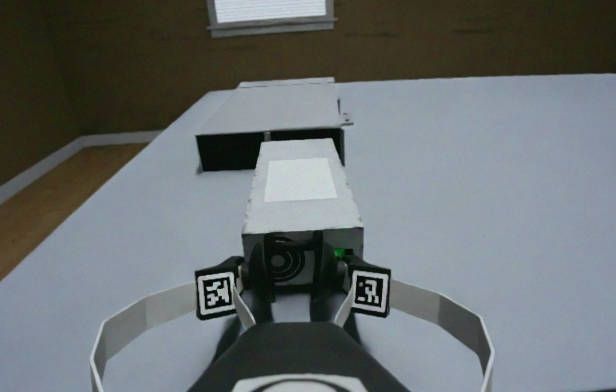

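Emit:
execute_actions([
  {"r1":{"base":{"translate_m":-0.025},"joints":{"lift_m":0.728},"pace":"slow"}},
], cameras=[])

Emit:
execute_actions([
  {"r1":{"joints":{"gripper_m":0.045},"pace":"slow"}},
], cameras=[])

Emit:
execute_actions([
  {"r1":{"base":{"translate_m":-0.04},"pace":"slow"}},
], cameras=["r1_wrist_camera","r1_head_camera"])

Scene clock: 125.57 s.
r1.base_odometry: x=-0.112 y=-0.704 heading=-0.424 (m, m, rad; r1's odometry frame)
r1.turned_by_wheels: +0.000 (rad since the last result)
r1.turned_by_imu: +0.000 (rad since the last result)
r1.base_tilt: forward=+0.0 right=-0.4 (deg)
r1.lidar_m: 0.39 0.41 1.76 1.88 1.92 1.63 1.60 1.67 2.38 1.35 0.57 0.41
r1.base_status: done
r1.joint_positions: lift_m=+0.728 arm_m=+0.003 wrist_yaw_rad=+0.060 wrist_pitch_rad=+0.408 wrist_roll_rad=+0.100 gripper_m=-0.037
r1.joint_status: all done
r1.motor_effort: lift_m=+20(21) arm_m=-9(10) wrist_yaw_rad=-1(0) wrist_pitch_rad=-22(24) wrist_roll_rad=+0(1) gripper_m=-27(26) wheel_0=+0(6) wheel_1=+0(2) wheel_2=+2(5) (%)
r1.hand_pose: x=+0.4431 y=-0.0714 z=+0.7919 quat_wxyz=(+0.978, +0.043, +0.204, +0.019) (m; r1's base frame)
r1.wrist_depth_mm: - - - - - - - / - - - 634 788 750 732 / - - 480 387 480 466 455 / - 379 366 263 349 336 329 / 297 291 272 224 268 266 259 / 238 216 181 220 184 216 213 / 205 202 202 - 197 195 195
r2.base_odometry: x=+1.212 y=+1.376 heading=-0.530 (m, m, rad; r2's odometry frame)
r2.turned_by_wheels: +0.000 (rad since the last result)
r2.turned_by_imu: +0.000 (rad since the last result)
r2.base_tilt: forward=+0.1 right=-0.2 (deg)
r2.lidar_m: 0.62 0.66 1.24 2.10 2.20 3.03 0.82 0.88 2.73 2.60 1.23 0.67
r2.base_status: not commanded
r2.joint_positions: lift_m=+0.900 arm_m=+0.002 wrist_yaw_rad=+0.000 wrist_pitch_rad=+0.012 wrist_roll_rad=+0.012 gripper_m=+0.057
r2.joint_status: not commanded
r2.motor_effort: lift_m=+21(21) arm_m=-1(1) wrist_yaw_rad=+0(1) wrist_pitch_rad=-7(7) wrist_roll_rad=-1(0) gripper_m=-3(3) wheel_0=+2(2) wheel_1=+2(2) wheel_2=+0(0) (%)
r2.hand_pose: x=+0.4610 y=-0.0873 z=+1.0745 quat_wxyz=(+1.000, +0.006, +0.006, +0.000) (m; r2's base frame)
r2.wrist_depth_mm: 715 - - - - - 634 / 707 - - - - - 634 / 691 - - - - - 634 / 683 - - - - - 627 / 683 - - - - - 634 / 647 750 195 683 202 634 627 / 512 462 477 108 477 415 433
pictures: none
No camera images: the call's "cameras" was empty. Leave "cameras" out to get every camera's image.

Scene clock: 128.37 s.
r1.base_odometry: x=-0.112 y=-0.704 heading=-0.424 (m, m, rad; r1's odometry frame)
r1.turned_by_wheels: +0.000 (rad since the last result)
r1.turned_by_imu: +0.000 (rad since the last result)
r1.base_tilt: forward=-0.1 right=-0.4 (deg)
r1.lidar_m: 0.38 0.42 1.75 1.86 1.93 1.65 1.60 1.69 2.38 1.35 0.54 0.40
r1.base_status: not commanded
r1.joint_positions: lift_m=+0.728 arm_m=+0.003 wrist_yaw_rad=+0.061 wrist_pitch_rad=+0.402 wrist_roll_rad=+0.100 gripper_m=+0.045
r1.joint_status: all done
r1.motor_effort: lift_m=+20(20) arm_m=-9(9) wrist_yaw_rad=-5(2) wrist_pitch_rad=-8(23) wrist_roll_rad=+1(1) gripper_m=-3(28) wheel_0=+0(0) wheel_1=+0(0) wheel_2=+2(2) (%)
r1.hand_pose: x=+0.4437 y=-0.0712 z=+0.7933 quat_wxyz=(+0.978, +0.043, +0.201, +0.020) (m; r1's base frame)
r1.wrist_depth_mm: - - - - - - - / - - - 668 842 798 759 / - - 488 430 500 480 473 / - 392 375 281 357 347 338 / 310 297 270 243 268 270 263 / 242 238 198 223 198 220 217 / 206 200 205 - 196 193 193
r2.base_odometry: x=+1.212 y=+1.376 heading=-0.530 (m, m, rad; r2's odometry frame)
r2.turned_by_wheels: +0.000 (rad since the last result)
r2.turned_by_imu: +0.001 (rad since the last result)
r2.base_tilt: forward=+0.0 right=-0.2 (deg)
r2.lidar_m: 0.62 0.67 1.22 2.10 2.20 3.06 0.83 0.89 2.73 2.60 1.22 0.64
r2.base_status: not commanded
r2.joint_positions: lift_m=+0.900 arm_m=+0.002 wrist_yaw_rad=+0.000 wrist_pitch_rad=+0.012 wrist_roll_rad=+0.012 gripper_m=+0.057
r2.joint_status: not commanded
r2.motor_effort: lift_m=+21(21) arm_m=+0(0) wrist_yaw_rad=-1(1) wrist_pitch_rad=-6(6) wrist_roll_rad=-1(4) gripper_m=-3(4) wheel_0=+2(2) wheel_1=+2(2) wheel_2=+0(1) (%)
r2.hand_pose: x=+0.4610 y=-0.0873 z=+1.0745 quat_wxyz=(+1.000, +0.006, +0.006, +0.000) (m; r2's base frame)
r2.wrist_depth_mm: 715 - - - - - 627 / 699 - - - - - 634 / 691 - - - - - 627 / 691 - - - - - 627 / 676 - - - - - 634 / 647 750 195 691 202 634 627 / 512 466 477 108 477 418 433
pictures: none
No camera images: the call's "cameras" was empty. Leave "cameras" out to get every camera's image.

Scene clock: 129.90 s.
r1.base_odometry: x=-0.148 y=-0.687 heading=-0.424 (m, m, rad; r1's odometry frame)
r1.turned_by_wheels: +0.000 (rad since the last result)
r1.turned_by_imu: +0.000 (rad since the last result)
r1.base_tilt: forward=+0.0 right=-0.4 (deg)
r1.lidar_m: 0.42 0.43 1.78 1.88 1.93 1.61 1.56 1.64 2.29 2.42 0.61 0.45
r1.base_status: done
r1.joint_positions: lift_m=+0.728 arm_m=+0.003 wrist_yaw_rad=+0.060 wrist_pitch_rad=+0.402 wrist_roll_rad=+0.100 gripper_m=+0.045
r1.joint_status: not commanded
r1.motor_effort: lift_m=+20(19) arm_m=-9(9) wrist_yaw_rad=-3(3) wrist_pitch_rad=-7(9) wrist_roll_rad=-1(1) gripper_m=-3(4) wheel_0=-3(4) wheel_1=-1(4) wheel_2=+2(5) (%)
r1.hand_pose: x=+0.4437 y=-0.0713 z=+0.7933 quat_wxyz=(+0.978, +0.043, +0.201, +0.019) (m; r1's base frame)
r1.wrist_depth_mm: - - - - - - - / - - - 654 831 778 759 / - - 504 427 496 480 469 / - 392 377 279 355 343 338 / 304 297 281 282 277 271 265 / 243 240 198 232 198 231 231 / 1078 301 306 - 1008 976 1025
r2.base_odometry: x=+1.212 y=+1.376 heading=-0.530 (m, m, rad; r2's odometry frame)
r2.turned_by_wheels: +0.000 (rad since the last result)
r2.turned_by_imu: +0.000 (rad since the last result)
r2.base_tilt: forward=+0.2 right=-0.2 (deg)
r2.lidar_m: 0.61 0.65 1.21 2.09 2.18 3.04 0.83 0.90 2.72 2.62 1.23 0.65
r2.base_status: not commanded
r2.joint_positions: lift_m=+0.900 arm_m=+0.002 wrist_yaw_rad=+0.000 wrist_pitch_rad=+0.012 wrist_roll_rad=+0.012 gripper_m=+0.057
r2.joint_status: not commanded
r2.motor_effort: lift_m=+21(21) arm_m=+0(0) wrist_yaw_rad=-1(1) wrist_pitch_rad=-7(7) wrist_roll_rad=-2(2) gripper_m=-2(2) wheel_0=+2(2) wheel_1=+2(2) wheel_2=+0(0) (%)
r2.hand_pose: x=+0.4610 y=-0.0873 z=+1.0745 quat_wxyz=(+1.000, +0.006, +0.006, +0.000) (m; r2's base frame)
r2.wrist_depth_mm: 715 - - - - - 627 / 707 - - - - - 634 / 699 - - - - - 627 / 691 - - - - - 634 / 683 - - - - - 627 / 647 750 195 683 202 640 627 / 508 462 477 108 477 415 436
pictures: r1_head_camera, r1_wrist_camera
camera_calibration (this result's frames):
r1_wrist_camera: T_world_to_cam=[[-0.00886362, -0.997031, -0.0764927, -0.0144184], [-0.431936, 0.0728087, -0.898961, 0.955927], [0.901861, 0.0250719, -0.431298, 0.172172], [0, 0, 0, 1]] pos_world=[0.257496, -0.0882921, 0.932496]
Images, in order (width x height): r1_head_camera 420x560, r1_wrist_camera 616x392.

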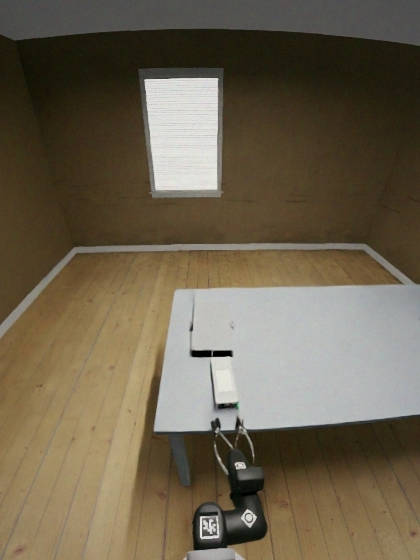

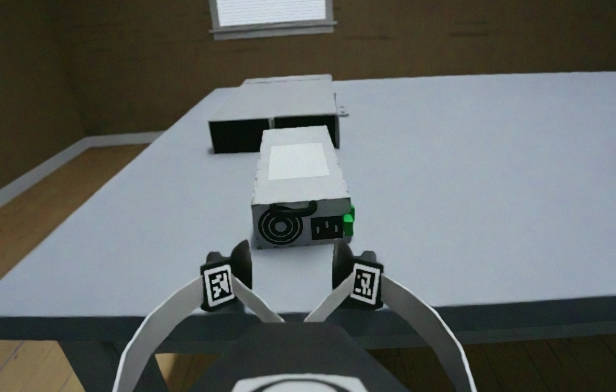

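Emit:
execute_actions([
  {"r1":{"joints":{"lift_m":0.91,"gripper_m":0.125,"wrist_roll_rad":0.05}}},
], cameras=[])

Emit:
execute_actions([
  {"r1":{"joints":{"wrist_pitch_rad":0.9,"arm_m":0.245}}},
], cameras=["r1_wrist_camera","r1_head_camera"])

Scene clock: 132.27 s.
r1.base_odometry: x=-0.148 y=-0.687 heading=-0.424 (m, m, rad; r1's odometry frame)
r1.turned_by_wheels: +0.000 (rad since the last result)
r1.turned_by_imu: +0.000 (rad since the last result)
r1.base_tilt: forward=+0.0 right=-0.4 (deg)
r1.lidar_m: 0.43 0.44 1.75 1.88 1.93 1.62 1.54 1.64 2.31 2.42 0.60 0.44
r1.base_status: not commanded
r1.joint_positions: lift_m=+0.910 arm_m=+0.003 wrist_yaw_rad=+0.060 wrist_pitch_rad=+0.402 wrist_roll_rad=+0.050 gripper_m=+0.125
r1.joint_status: all done
r1.motor_effort: lift_m=+23(23) arm_m=-9(9) wrist_yaw_rad=-1(2) wrist_pitch_rad=-8(5) wrist_roll_rad=-3(3) gripper_m=+0(3) wheel_0=-3(3) wheel_1=-2(1) wheel_2=+2(2) (%)
r1.hand_pose: x=+0.4437 y=-0.0713 z=+0.9751 quat_wxyz=(+0.979, +0.019, +0.200, +0.024) (m; r1's base frame)
r1.wrist_depth_mm: - - - - - - - / - - - - - - - / - - - - - - - / - - 768 668 759 759 750 / 1921 1921 569 569 585 585 574 / 1499 466 449 415 449 469 473 / 1308 404 424 - 415 399 402
r2.base_odometry: x=+1.212 y=+1.376 heading=-0.530 (m, m, rad; r2's odometry frame)
r2.turned_by_wheels: +0.000 (rad since the last result)
r2.turned_by_imu: +0.001 (rad since the last result)
r2.base_tilt: forward=+0.1 right=-0.2 (deg)
r2.lidar_m: 0.63 0.64 1.21 2.10 2.17 3.02 0.82 0.89 2.75 2.62 1.18 0.64
r2.base_status: not commanded
r2.joint_positions: lift_m=+0.900 arm_m=+0.002 wrist_yaw_rad=+0.000 wrist_pitch_rad=+0.012 wrist_roll_rad=+0.012 gripper_m=+0.057
r2.joint_status: not commanded
r2.motor_effort: lift_m=+21(21) arm_m=+0(0) wrist_yaw_rad=-1(1) wrist_pitch_rad=-7(6) wrist_roll_rad=-4(3) gripper_m=-2(3) wheel_0=+2(2) wheel_1=+2(2) wheel_2=+0(0) (%)
r2.hand_pose: x=+0.4610 y=-0.0873 z=+1.0745 quat_wxyz=(+1.000, +0.006, +0.006, +0.000) (m; r2's base frame)
r2.wrist_depth_mm: 715 - - - - - 627 / 707 - - - - - 627 / 691 - - - - - 634 / 691 - - - - - 627 / 683 - - - - - 634 / 647 750 195 691 202 640 627 / 508 462 477 108 477 415 436
pictures: none
No camera images: the call's "cameras" was empty. Leave "cameras" out to get every camera's image.

Scene clock: 134.10 s.
r1.base_odometry: x=-0.148 y=-0.687 heading=-0.424 (m, m, rad; r1's odometry frame)
r1.turned_by_wheels: +0.000 (rad since the last result)
r1.turned_by_imu: +0.000 (rad since the last result)
r1.base_tilt: forward=+0.0 right=-0.4 (deg)
r1.lidar_m: 0.41 0.45 1.76 1.86 1.92 1.60 1.56 1.63 2.32 2.41 0.61 0.44
r1.base_status: not commanded
r1.joint_positions: lift_m=+0.910 arm_m=+0.243 wrist_yaw_rad=+0.060 wrist_pitch_rad=+0.901 wrist_roll_rad=+0.050 gripper_m=+0.125
r1.joint_status: all done
r1.motor_effort: lift_m=+23(23) arm_m=+9(11) wrist_yaw_rad=-1(0) wrist_pitch_rad=-3(5) wrist_roll_rad=-1(1) gripper_m=+2(1) wheel_0=-2(3) wheel_1=-1(1) wheel_2=+2(2) (%)
r1.hand_pose: x=+0.5983 y=-0.0765 z=+0.8618 quat_wxyz=(+0.900, +0.010, +0.436, +0.016) (m; r1's base frame)
r1.wrist_depth_mm: 1808 1756 473 462 539 549 549 / 1618 488 410 397 469 477 480 / 1430 410 359 353 418 415 418 / 1255 370 366 343 375 373 379 / 343 334 330 294 338 340 340 / 304 294 277 265 298 309 309 / 281 281 286 - 287 285 287
r2.base_odometry: x=+1.212 y=+1.376 heading=-0.530 (m, m, rad; r2's odometry frame)
r2.turned_by_wheels: +0.000 (rad since the last result)
r2.turned_by_imu: +0.000 (rad since the last result)
r2.base_tilt: forward=+0.1 right=-0.2 (deg)
r2.lidar_m: 0.62 0.63 1.22 2.10 2.19 3.04 0.84 0.89 2.70 2.60 1.21 0.67
r2.base_status: not commanded
r2.joint_positions: lift_m=+0.900 arm_m=+0.002 wrist_yaw_rad=+0.000 wrist_pitch_rad=+0.012 wrist_roll_rad=+0.012 gripper_m=+0.057
r2.joint_status: not commanded
r2.motor_effort: lift_m=+21(21) arm_m=-1(0) wrist_yaw_rad=-1(1) wrist_pitch_rad=-6(6) wrist_roll_rad=-3(1) gripper_m=-2(2) wheel_0=+2(2) wheel_1=+2(2) wheel_2=+0(0) (%)
r2.hand_pose: x=+0.4610 y=-0.0873 z=+1.0745 quat_wxyz=(+1.000, +0.006, +0.006, +0.000) (m; r2's base frame)
r2.wrist_depth_mm: 715 - - - - - 634 / 699 - - - - - 627 / 699 - - - - - 634 / 683 - - - - - 627 / 683 - - - - - 634 / 647 750 194 683 202 634 627 / 512 462 477 108 477 415 433
pictures: r1_head_camera, r1_wrist_camera
camera_calibration (this result's frames):
r1_wrist_camera: T_world_to_cam=[[0.00194126, -0.999992, -0.00340705, -0.0826925], [-0.809282, 0.000430348, -0.58742, 1.03636], [0.587417, 0.0038976, -0.809275, 0.574699], [0, 0, 0, 1]] pos_world=[0.50128, -0.0853778, 1.07359]
Images, in order (width x height): r1_head_camera 420x560, r1_wrist_camera 616x392.

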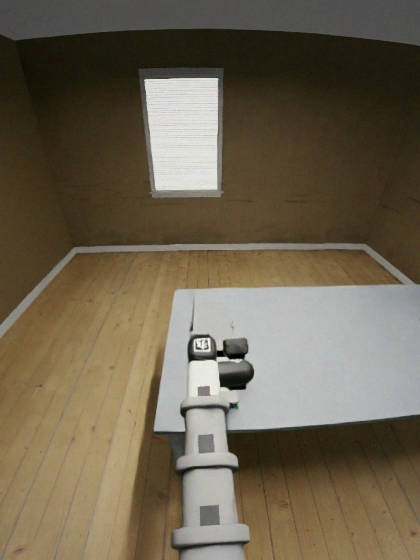

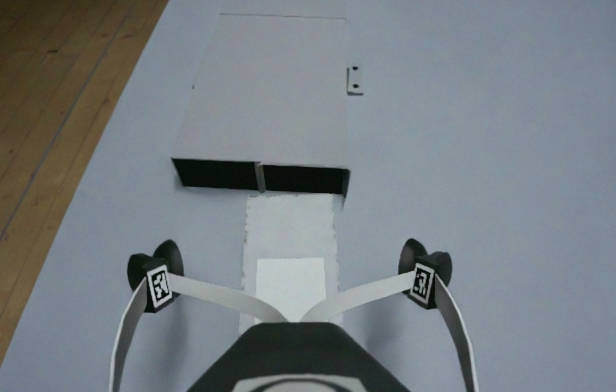

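Emit:
execute_actions([
  {"r1":{"joints":{"lift_m":0.845,"gripper_m":0.095}}},
], cameras=["r1_wrist_camera"])

Scene clock: 135.43 s.
r1.base_odometry: x=-0.148 y=-0.687 heading=-0.424 (m, m, rad; r1's odometry frame)
r1.turned_by_wheels: +0.000 (rad since the last result)
r1.turned_by_imu: +0.000 (rad since the last result)
r1.base_tilt: forward=+0.0 right=-0.3 (deg)
r1.lidar_m: 0.42 0.44 1.76 1.87 1.93 1.60 1.55 1.62 2.31 2.41 0.61 0.44
r1.base_status: not commanded
r1.joint_positions: lift_m=+0.845 arm_m=+0.243 wrist_yaw_rad=+0.060 wrist_pitch_rad=+0.901 wrist_roll_rad=+0.050 gripper_m=+0.095
r1.joint_status: all done
r1.motor_effort: lift_m=+19(21) arm_m=+9(9) wrist_yaw_rad=-2(0) wrist_pitch_rad=-5(5) wrist_roll_rad=+1(1) gripper_m=+0(1) wheel_0=-2(2) wheel_1=-1(1) wheel_2=+2(2) (%)
r1.hand_pose: x=+0.5983 y=-0.0765 z=+0.7972 quat_wxyz=(+0.900, +0.010, +0.436, +0.016) (m; r1's base frame)
r1.wrist_depth_mm: 1708 427 343 345 430 430 436 / 1537 359 298 300 375 377 382 / 342 324 325 325 327 332 332 / 290 291 286 245 294 297 298 / 262 265 227 223 263 268 268 / 240 236 199 200 236 245 243 / 221 222 223 - 228 224 227
r2.base_odometry: x=+1.212 y=+1.376 heading=-0.530 (m, m, rad; r2's odometry frame)
r2.turned_by_wheels: +0.000 (rad since the last result)
r2.turned_by_imu: +0.000 (rad since the last result)
r2.base_tilt: forward=+0.1 right=-0.2 (deg)
r2.lidar_m: 0.61 0.63 1.25 2.09 2.18 3.02 0.84 0.87 2.71 2.61 1.22 0.65
r2.base_status: not commanded
r2.joint_positions: lift_m=+0.900 arm_m=+0.002 wrist_yaw_rad=+0.000 wrist_pitch_rad=+0.012 wrist_roll_rad=+0.012 gripper_m=+0.057
r2.joint_status: not commanded
r2.motor_effort: lift_m=+21(21) arm_m=+0(0) wrist_yaw_rad=-1(1) wrist_pitch_rad=-6(6) wrist_roll_rad=-3(4) gripper_m=-2(2) wheel_0=+2(2) wheel_1=+2(2) wheel_2=+0(0) (%)
r2.hand_pose: x=+0.4610 y=-0.0873 z=+1.0745 quat_wxyz=(+1.000, +0.006, +0.006, +0.000) (m; r2's base frame)
r2.wrist_depth_mm: 715 - - - - - 627 / 707 - - - - - 627 / 699 - - - - - 627 / 691 - - - - - 627 / 683 - - - - - 634 / 647 750 195 683 202 634 627 / 512 462 473 108 473 415 436
pictures: r1_wrist_camera
camera_calibration (this result's frames):
r1_wrist_camera: T_world_to_cam=[[0.00194132, -0.999992, -0.00340705, -0.0829127], [-0.809282, 0.000430296, -0.58742, 0.998399], [0.587417, 0.00389764, -0.809275, 0.522399], [0, 0, 0, 1]] pos_world=[0.501282, -0.0853778, 1.00896]
Images, in order (width x height): r1_wrist_camera 616x392.

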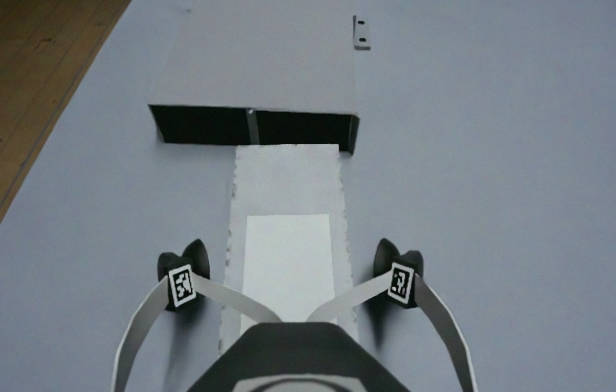

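Emit:
execute_actions([
  {"r1":{"joints":{"lift_m":0.840,"gripper_m":0.0}}},
], cameras=["r1_wrist_camera"])

Emit:
execute_actions([
  {"r1":{"joints":{"lift_m":0.87,"arm_m":0.22},"pace":"slow"}},
], cameras=["r1_wrist_camera","r1_head_left_camera"])

Scene clock: 137.33 s.
r1.base_odometry: x=-0.148 y=-0.687 heading=-0.424 (m, m, rad; r1's odometry frame)
r1.turned_by_wheels: +0.000 (rad since the last result)
r1.turned_by_imu: +0.000 (rad since the last result)
r1.base_tilt: forward=-0.1 right=-0.3 (deg)
r1.lidar_m: 0.40 0.45 1.76 1.89 1.95 1.61 1.54 1.63 2.36 2.42 0.59 0.46
r1.base_status: not commanded
r1.joint_positions: lift_m=+0.840 arm_m=+0.243 wrist_yaw_rad=+0.060 wrist_pitch_rad=+0.907 wrist_roll_rad=+0.050 gripper_m=+0.001
r1.joint_status: all done
r1.motor_effort: lift_m=+21(21) arm_m=+9(9) wrist_yaw_rad=-2(6) wrist_pitch_rad=-21(22) wrist_roll_rad=-1(2) gripper_m=-32(32) wheel_0=-2(2) wheel_1=-1(1) wheel_2=+2(2) (%)
r1.hand_pose: x=+0.5970 y=-0.0766 z=+0.7909 quat_wxyz=(+0.899, +0.009, +0.438, +0.016) (m; r1's base frame)
r1.wrist_depth_mm: 1661 404 324 327 399 407 415 / 1464 342 291 290 355 357 362 / 317 312 307 246 315 317 320 / 278 279 271 219 285 286 286 / 251 254 202 199 256 257 259 / 231 171 181 182 185 228 236 / 213 215 214 - 218 216 219
r2.base_odometry: x=+1.212 y=+1.376 heading=-0.530 (m, m, rad; r2's odometry frame)
r2.turned_by_wheels: +0.000 (rad since the last result)
r2.turned_by_imu: +0.000 (rad since the last result)
r2.base_tilt: forward=+0.2 right=-0.2 (deg)
r2.lidar_m: 0.62 0.66 1.21 2.10 2.20 3.02 0.85 0.88 2.73 2.62 1.22 0.66
r2.base_status: not commanded
r2.joint_positions: lift_m=+0.900 arm_m=+0.002 wrist_yaw_rad=+0.000 wrist_pitch_rad=+0.012 wrist_roll_rad=+0.012 gripper_m=+0.057
r2.joint_status: not commanded
r2.motor_effort: lift_m=+22(21) arm_m=+0(1) wrist_yaw_rad=-1(1) wrist_pitch_rad=-6(7) wrist_roll_rad=-2(1) gripper_m=-2(2) wheel_0=+2(2) wheel_1=+2(2) wheel_2=+0(0) (%)
r2.hand_pose: x=+0.4610 y=-0.0873 z=+1.0745 quat_wxyz=(+1.000, +0.006, +0.006, +0.000) (m; r2's base frame)
r2.wrist_depth_mm: 715 - - - - - 627 / 699 - - - - - 627 / 691 - - - - - 627 / 691 - - - - - 627 / 683 - - - - - 627 / 647 750 195 691 202 640 621 / 508 462 473 108 477 415 433
pictures: r1_wrist_camera
camera_calibration (this result's frames):
r1_wrist_camera: T_world_to_cam=[[0.00184899, -0.999994, -0.00307683, -0.0832286], [-0.812593, 0.000290801, -0.582832, 0.992027], [0.582829, 0.00357786, -0.812587, 0.523403], [0, 0, 0, 1]] pos_world=[0.501214, -0.0853892, 1.00324]
Images, in order (width x height): r1_wrist_camera 616x392.

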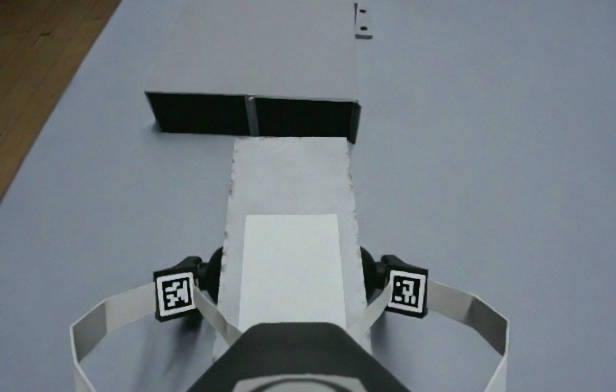

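Scene clock: 138.60 s.
r1.base_odometry: x=-0.148 y=-0.687 heading=-0.424 (m, m, rad; r1's odometry frame)
r1.turned_by_wheels: +0.000 (rad since the last result)
r1.turned_by_imu: +0.000 (rad since the last result)
r1.base_tilt: forward=-0.1 right=-0.3 (deg)
r1.lidar_m: 0.40 0.44 1.76 1.88 1.91 1.61 1.56 1.63 2.31 2.41 0.60 0.43
r1.base_status: not commanded
r1.joint_positions: lift_m=+0.870 arm_m=+0.222 wrist_yaw_rad=+0.060 wrist_pitch_rad=+0.907 wrist_roll_rad=+0.050 gripper_m=+0.001
r1.joint_status: all done
r1.motor_effort: lift_m=+26(27) arm_m=-9(13) wrist_yaw_rad=-2(2) wrist_pitch_rad=-20(21) wrist_roll_rad=-1(4) gripper_m=-32(30) wheel_0=-2(2) wheel_1=-1(1) wheel_2=+2(2) (%)
r1.hand_pose: x=+0.5753 y=-0.0766 z=+0.8205 quat_wxyz=(+0.899, +0.009, +0.438, +0.016) (m; r1's base frame)
r1.wrist_depth_mm: 1708 473 377 377 459 462 466 / 1499 397 336 329 399 404 407 / 1308 351 343 245 355 357 359 / 319 315 303 220 319 320 322 / 282 285 202 199 290 290 291 / 260 171 181 182 186 256 266 / 239 241 242 - 245 245 246
r2.base_odometry: x=+1.212 y=+1.376 heading=-0.530 (m, m, rad; r2's odometry frame)
r2.turned_by_wheels: +0.000 (rad since the last result)
r2.turned_by_imu: +0.000 (rad since the last result)
r2.base_tilt: forward=+0.1 right=-0.3 (deg)
r2.lidar_m: 0.62 0.66 1.22 2.10 2.20 3.01 0.82 0.88 2.74 2.63 1.23 0.66
r2.base_status: not commanded
r2.joint_positions: lift_m=+0.900 arm_m=+0.002 wrist_yaw_rad=+0.000 wrist_pitch_rad=+0.012 wrist_roll_rad=+0.012 gripper_m=+0.057
r2.joint_status: not commanded
r2.motor_effort: lift_m=+21(21) arm_m=+0(0) wrist_yaw_rad=-1(1) wrist_pitch_rad=-6(6) wrist_roll_rad=-1(3) gripper_m=-2(3) wheel_0=+2(2) wheel_1=+2(2) wheel_2=+0(0) (%)
r2.hand_pose: x=+0.4610 y=-0.0873 z=+1.0745 quat_wxyz=(+1.000, +0.006, +0.006, +0.000) (m; r2's base frame)
r2.wrist_depth_mm: 715 - - - - - 627 / 707 - - - - - 627 / 691 - - - - - 627 / 691 - - - - - 627 / 683 - - - - - 634 / 647 750 195 691 202 640 627 / 508 462 477 108 477 415 436
pictures: r1_head_left_camera, r1_wrist_camera
camera_calibration (this result's frames):
r1_wrist_camera: T_world_to_cam=[[0.00186506, -0.999993, -0.00308817, -0.0830918], [-0.812478, 0.000285059, -0.582991, 0.99172], [0.582988, 0.00359638, -0.812473, 0.559924], [0, 0, 0, 1]] pos_world=[0.479476, -0.0853877, 1.03283]
Images, in order (width x height): r1_head_left_camera 420x672, r1_wrist_camera 616x392.

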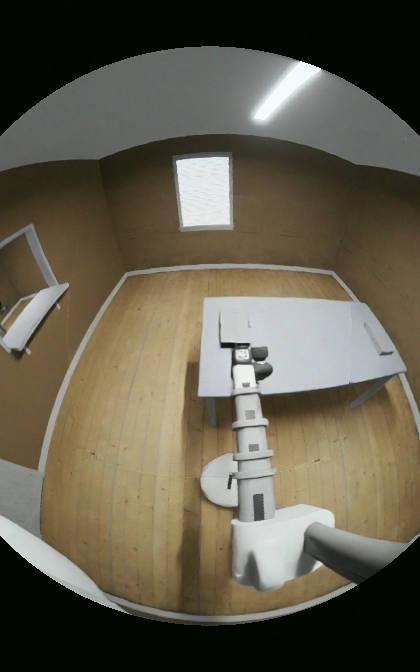

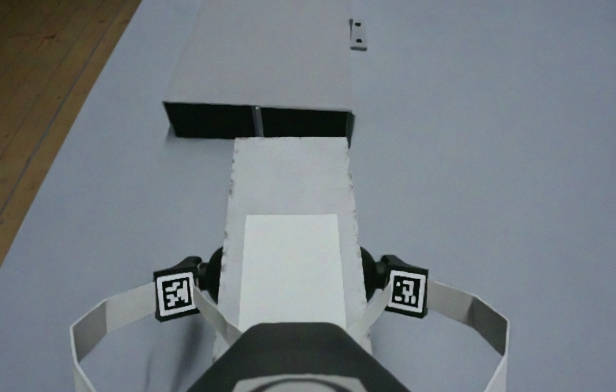

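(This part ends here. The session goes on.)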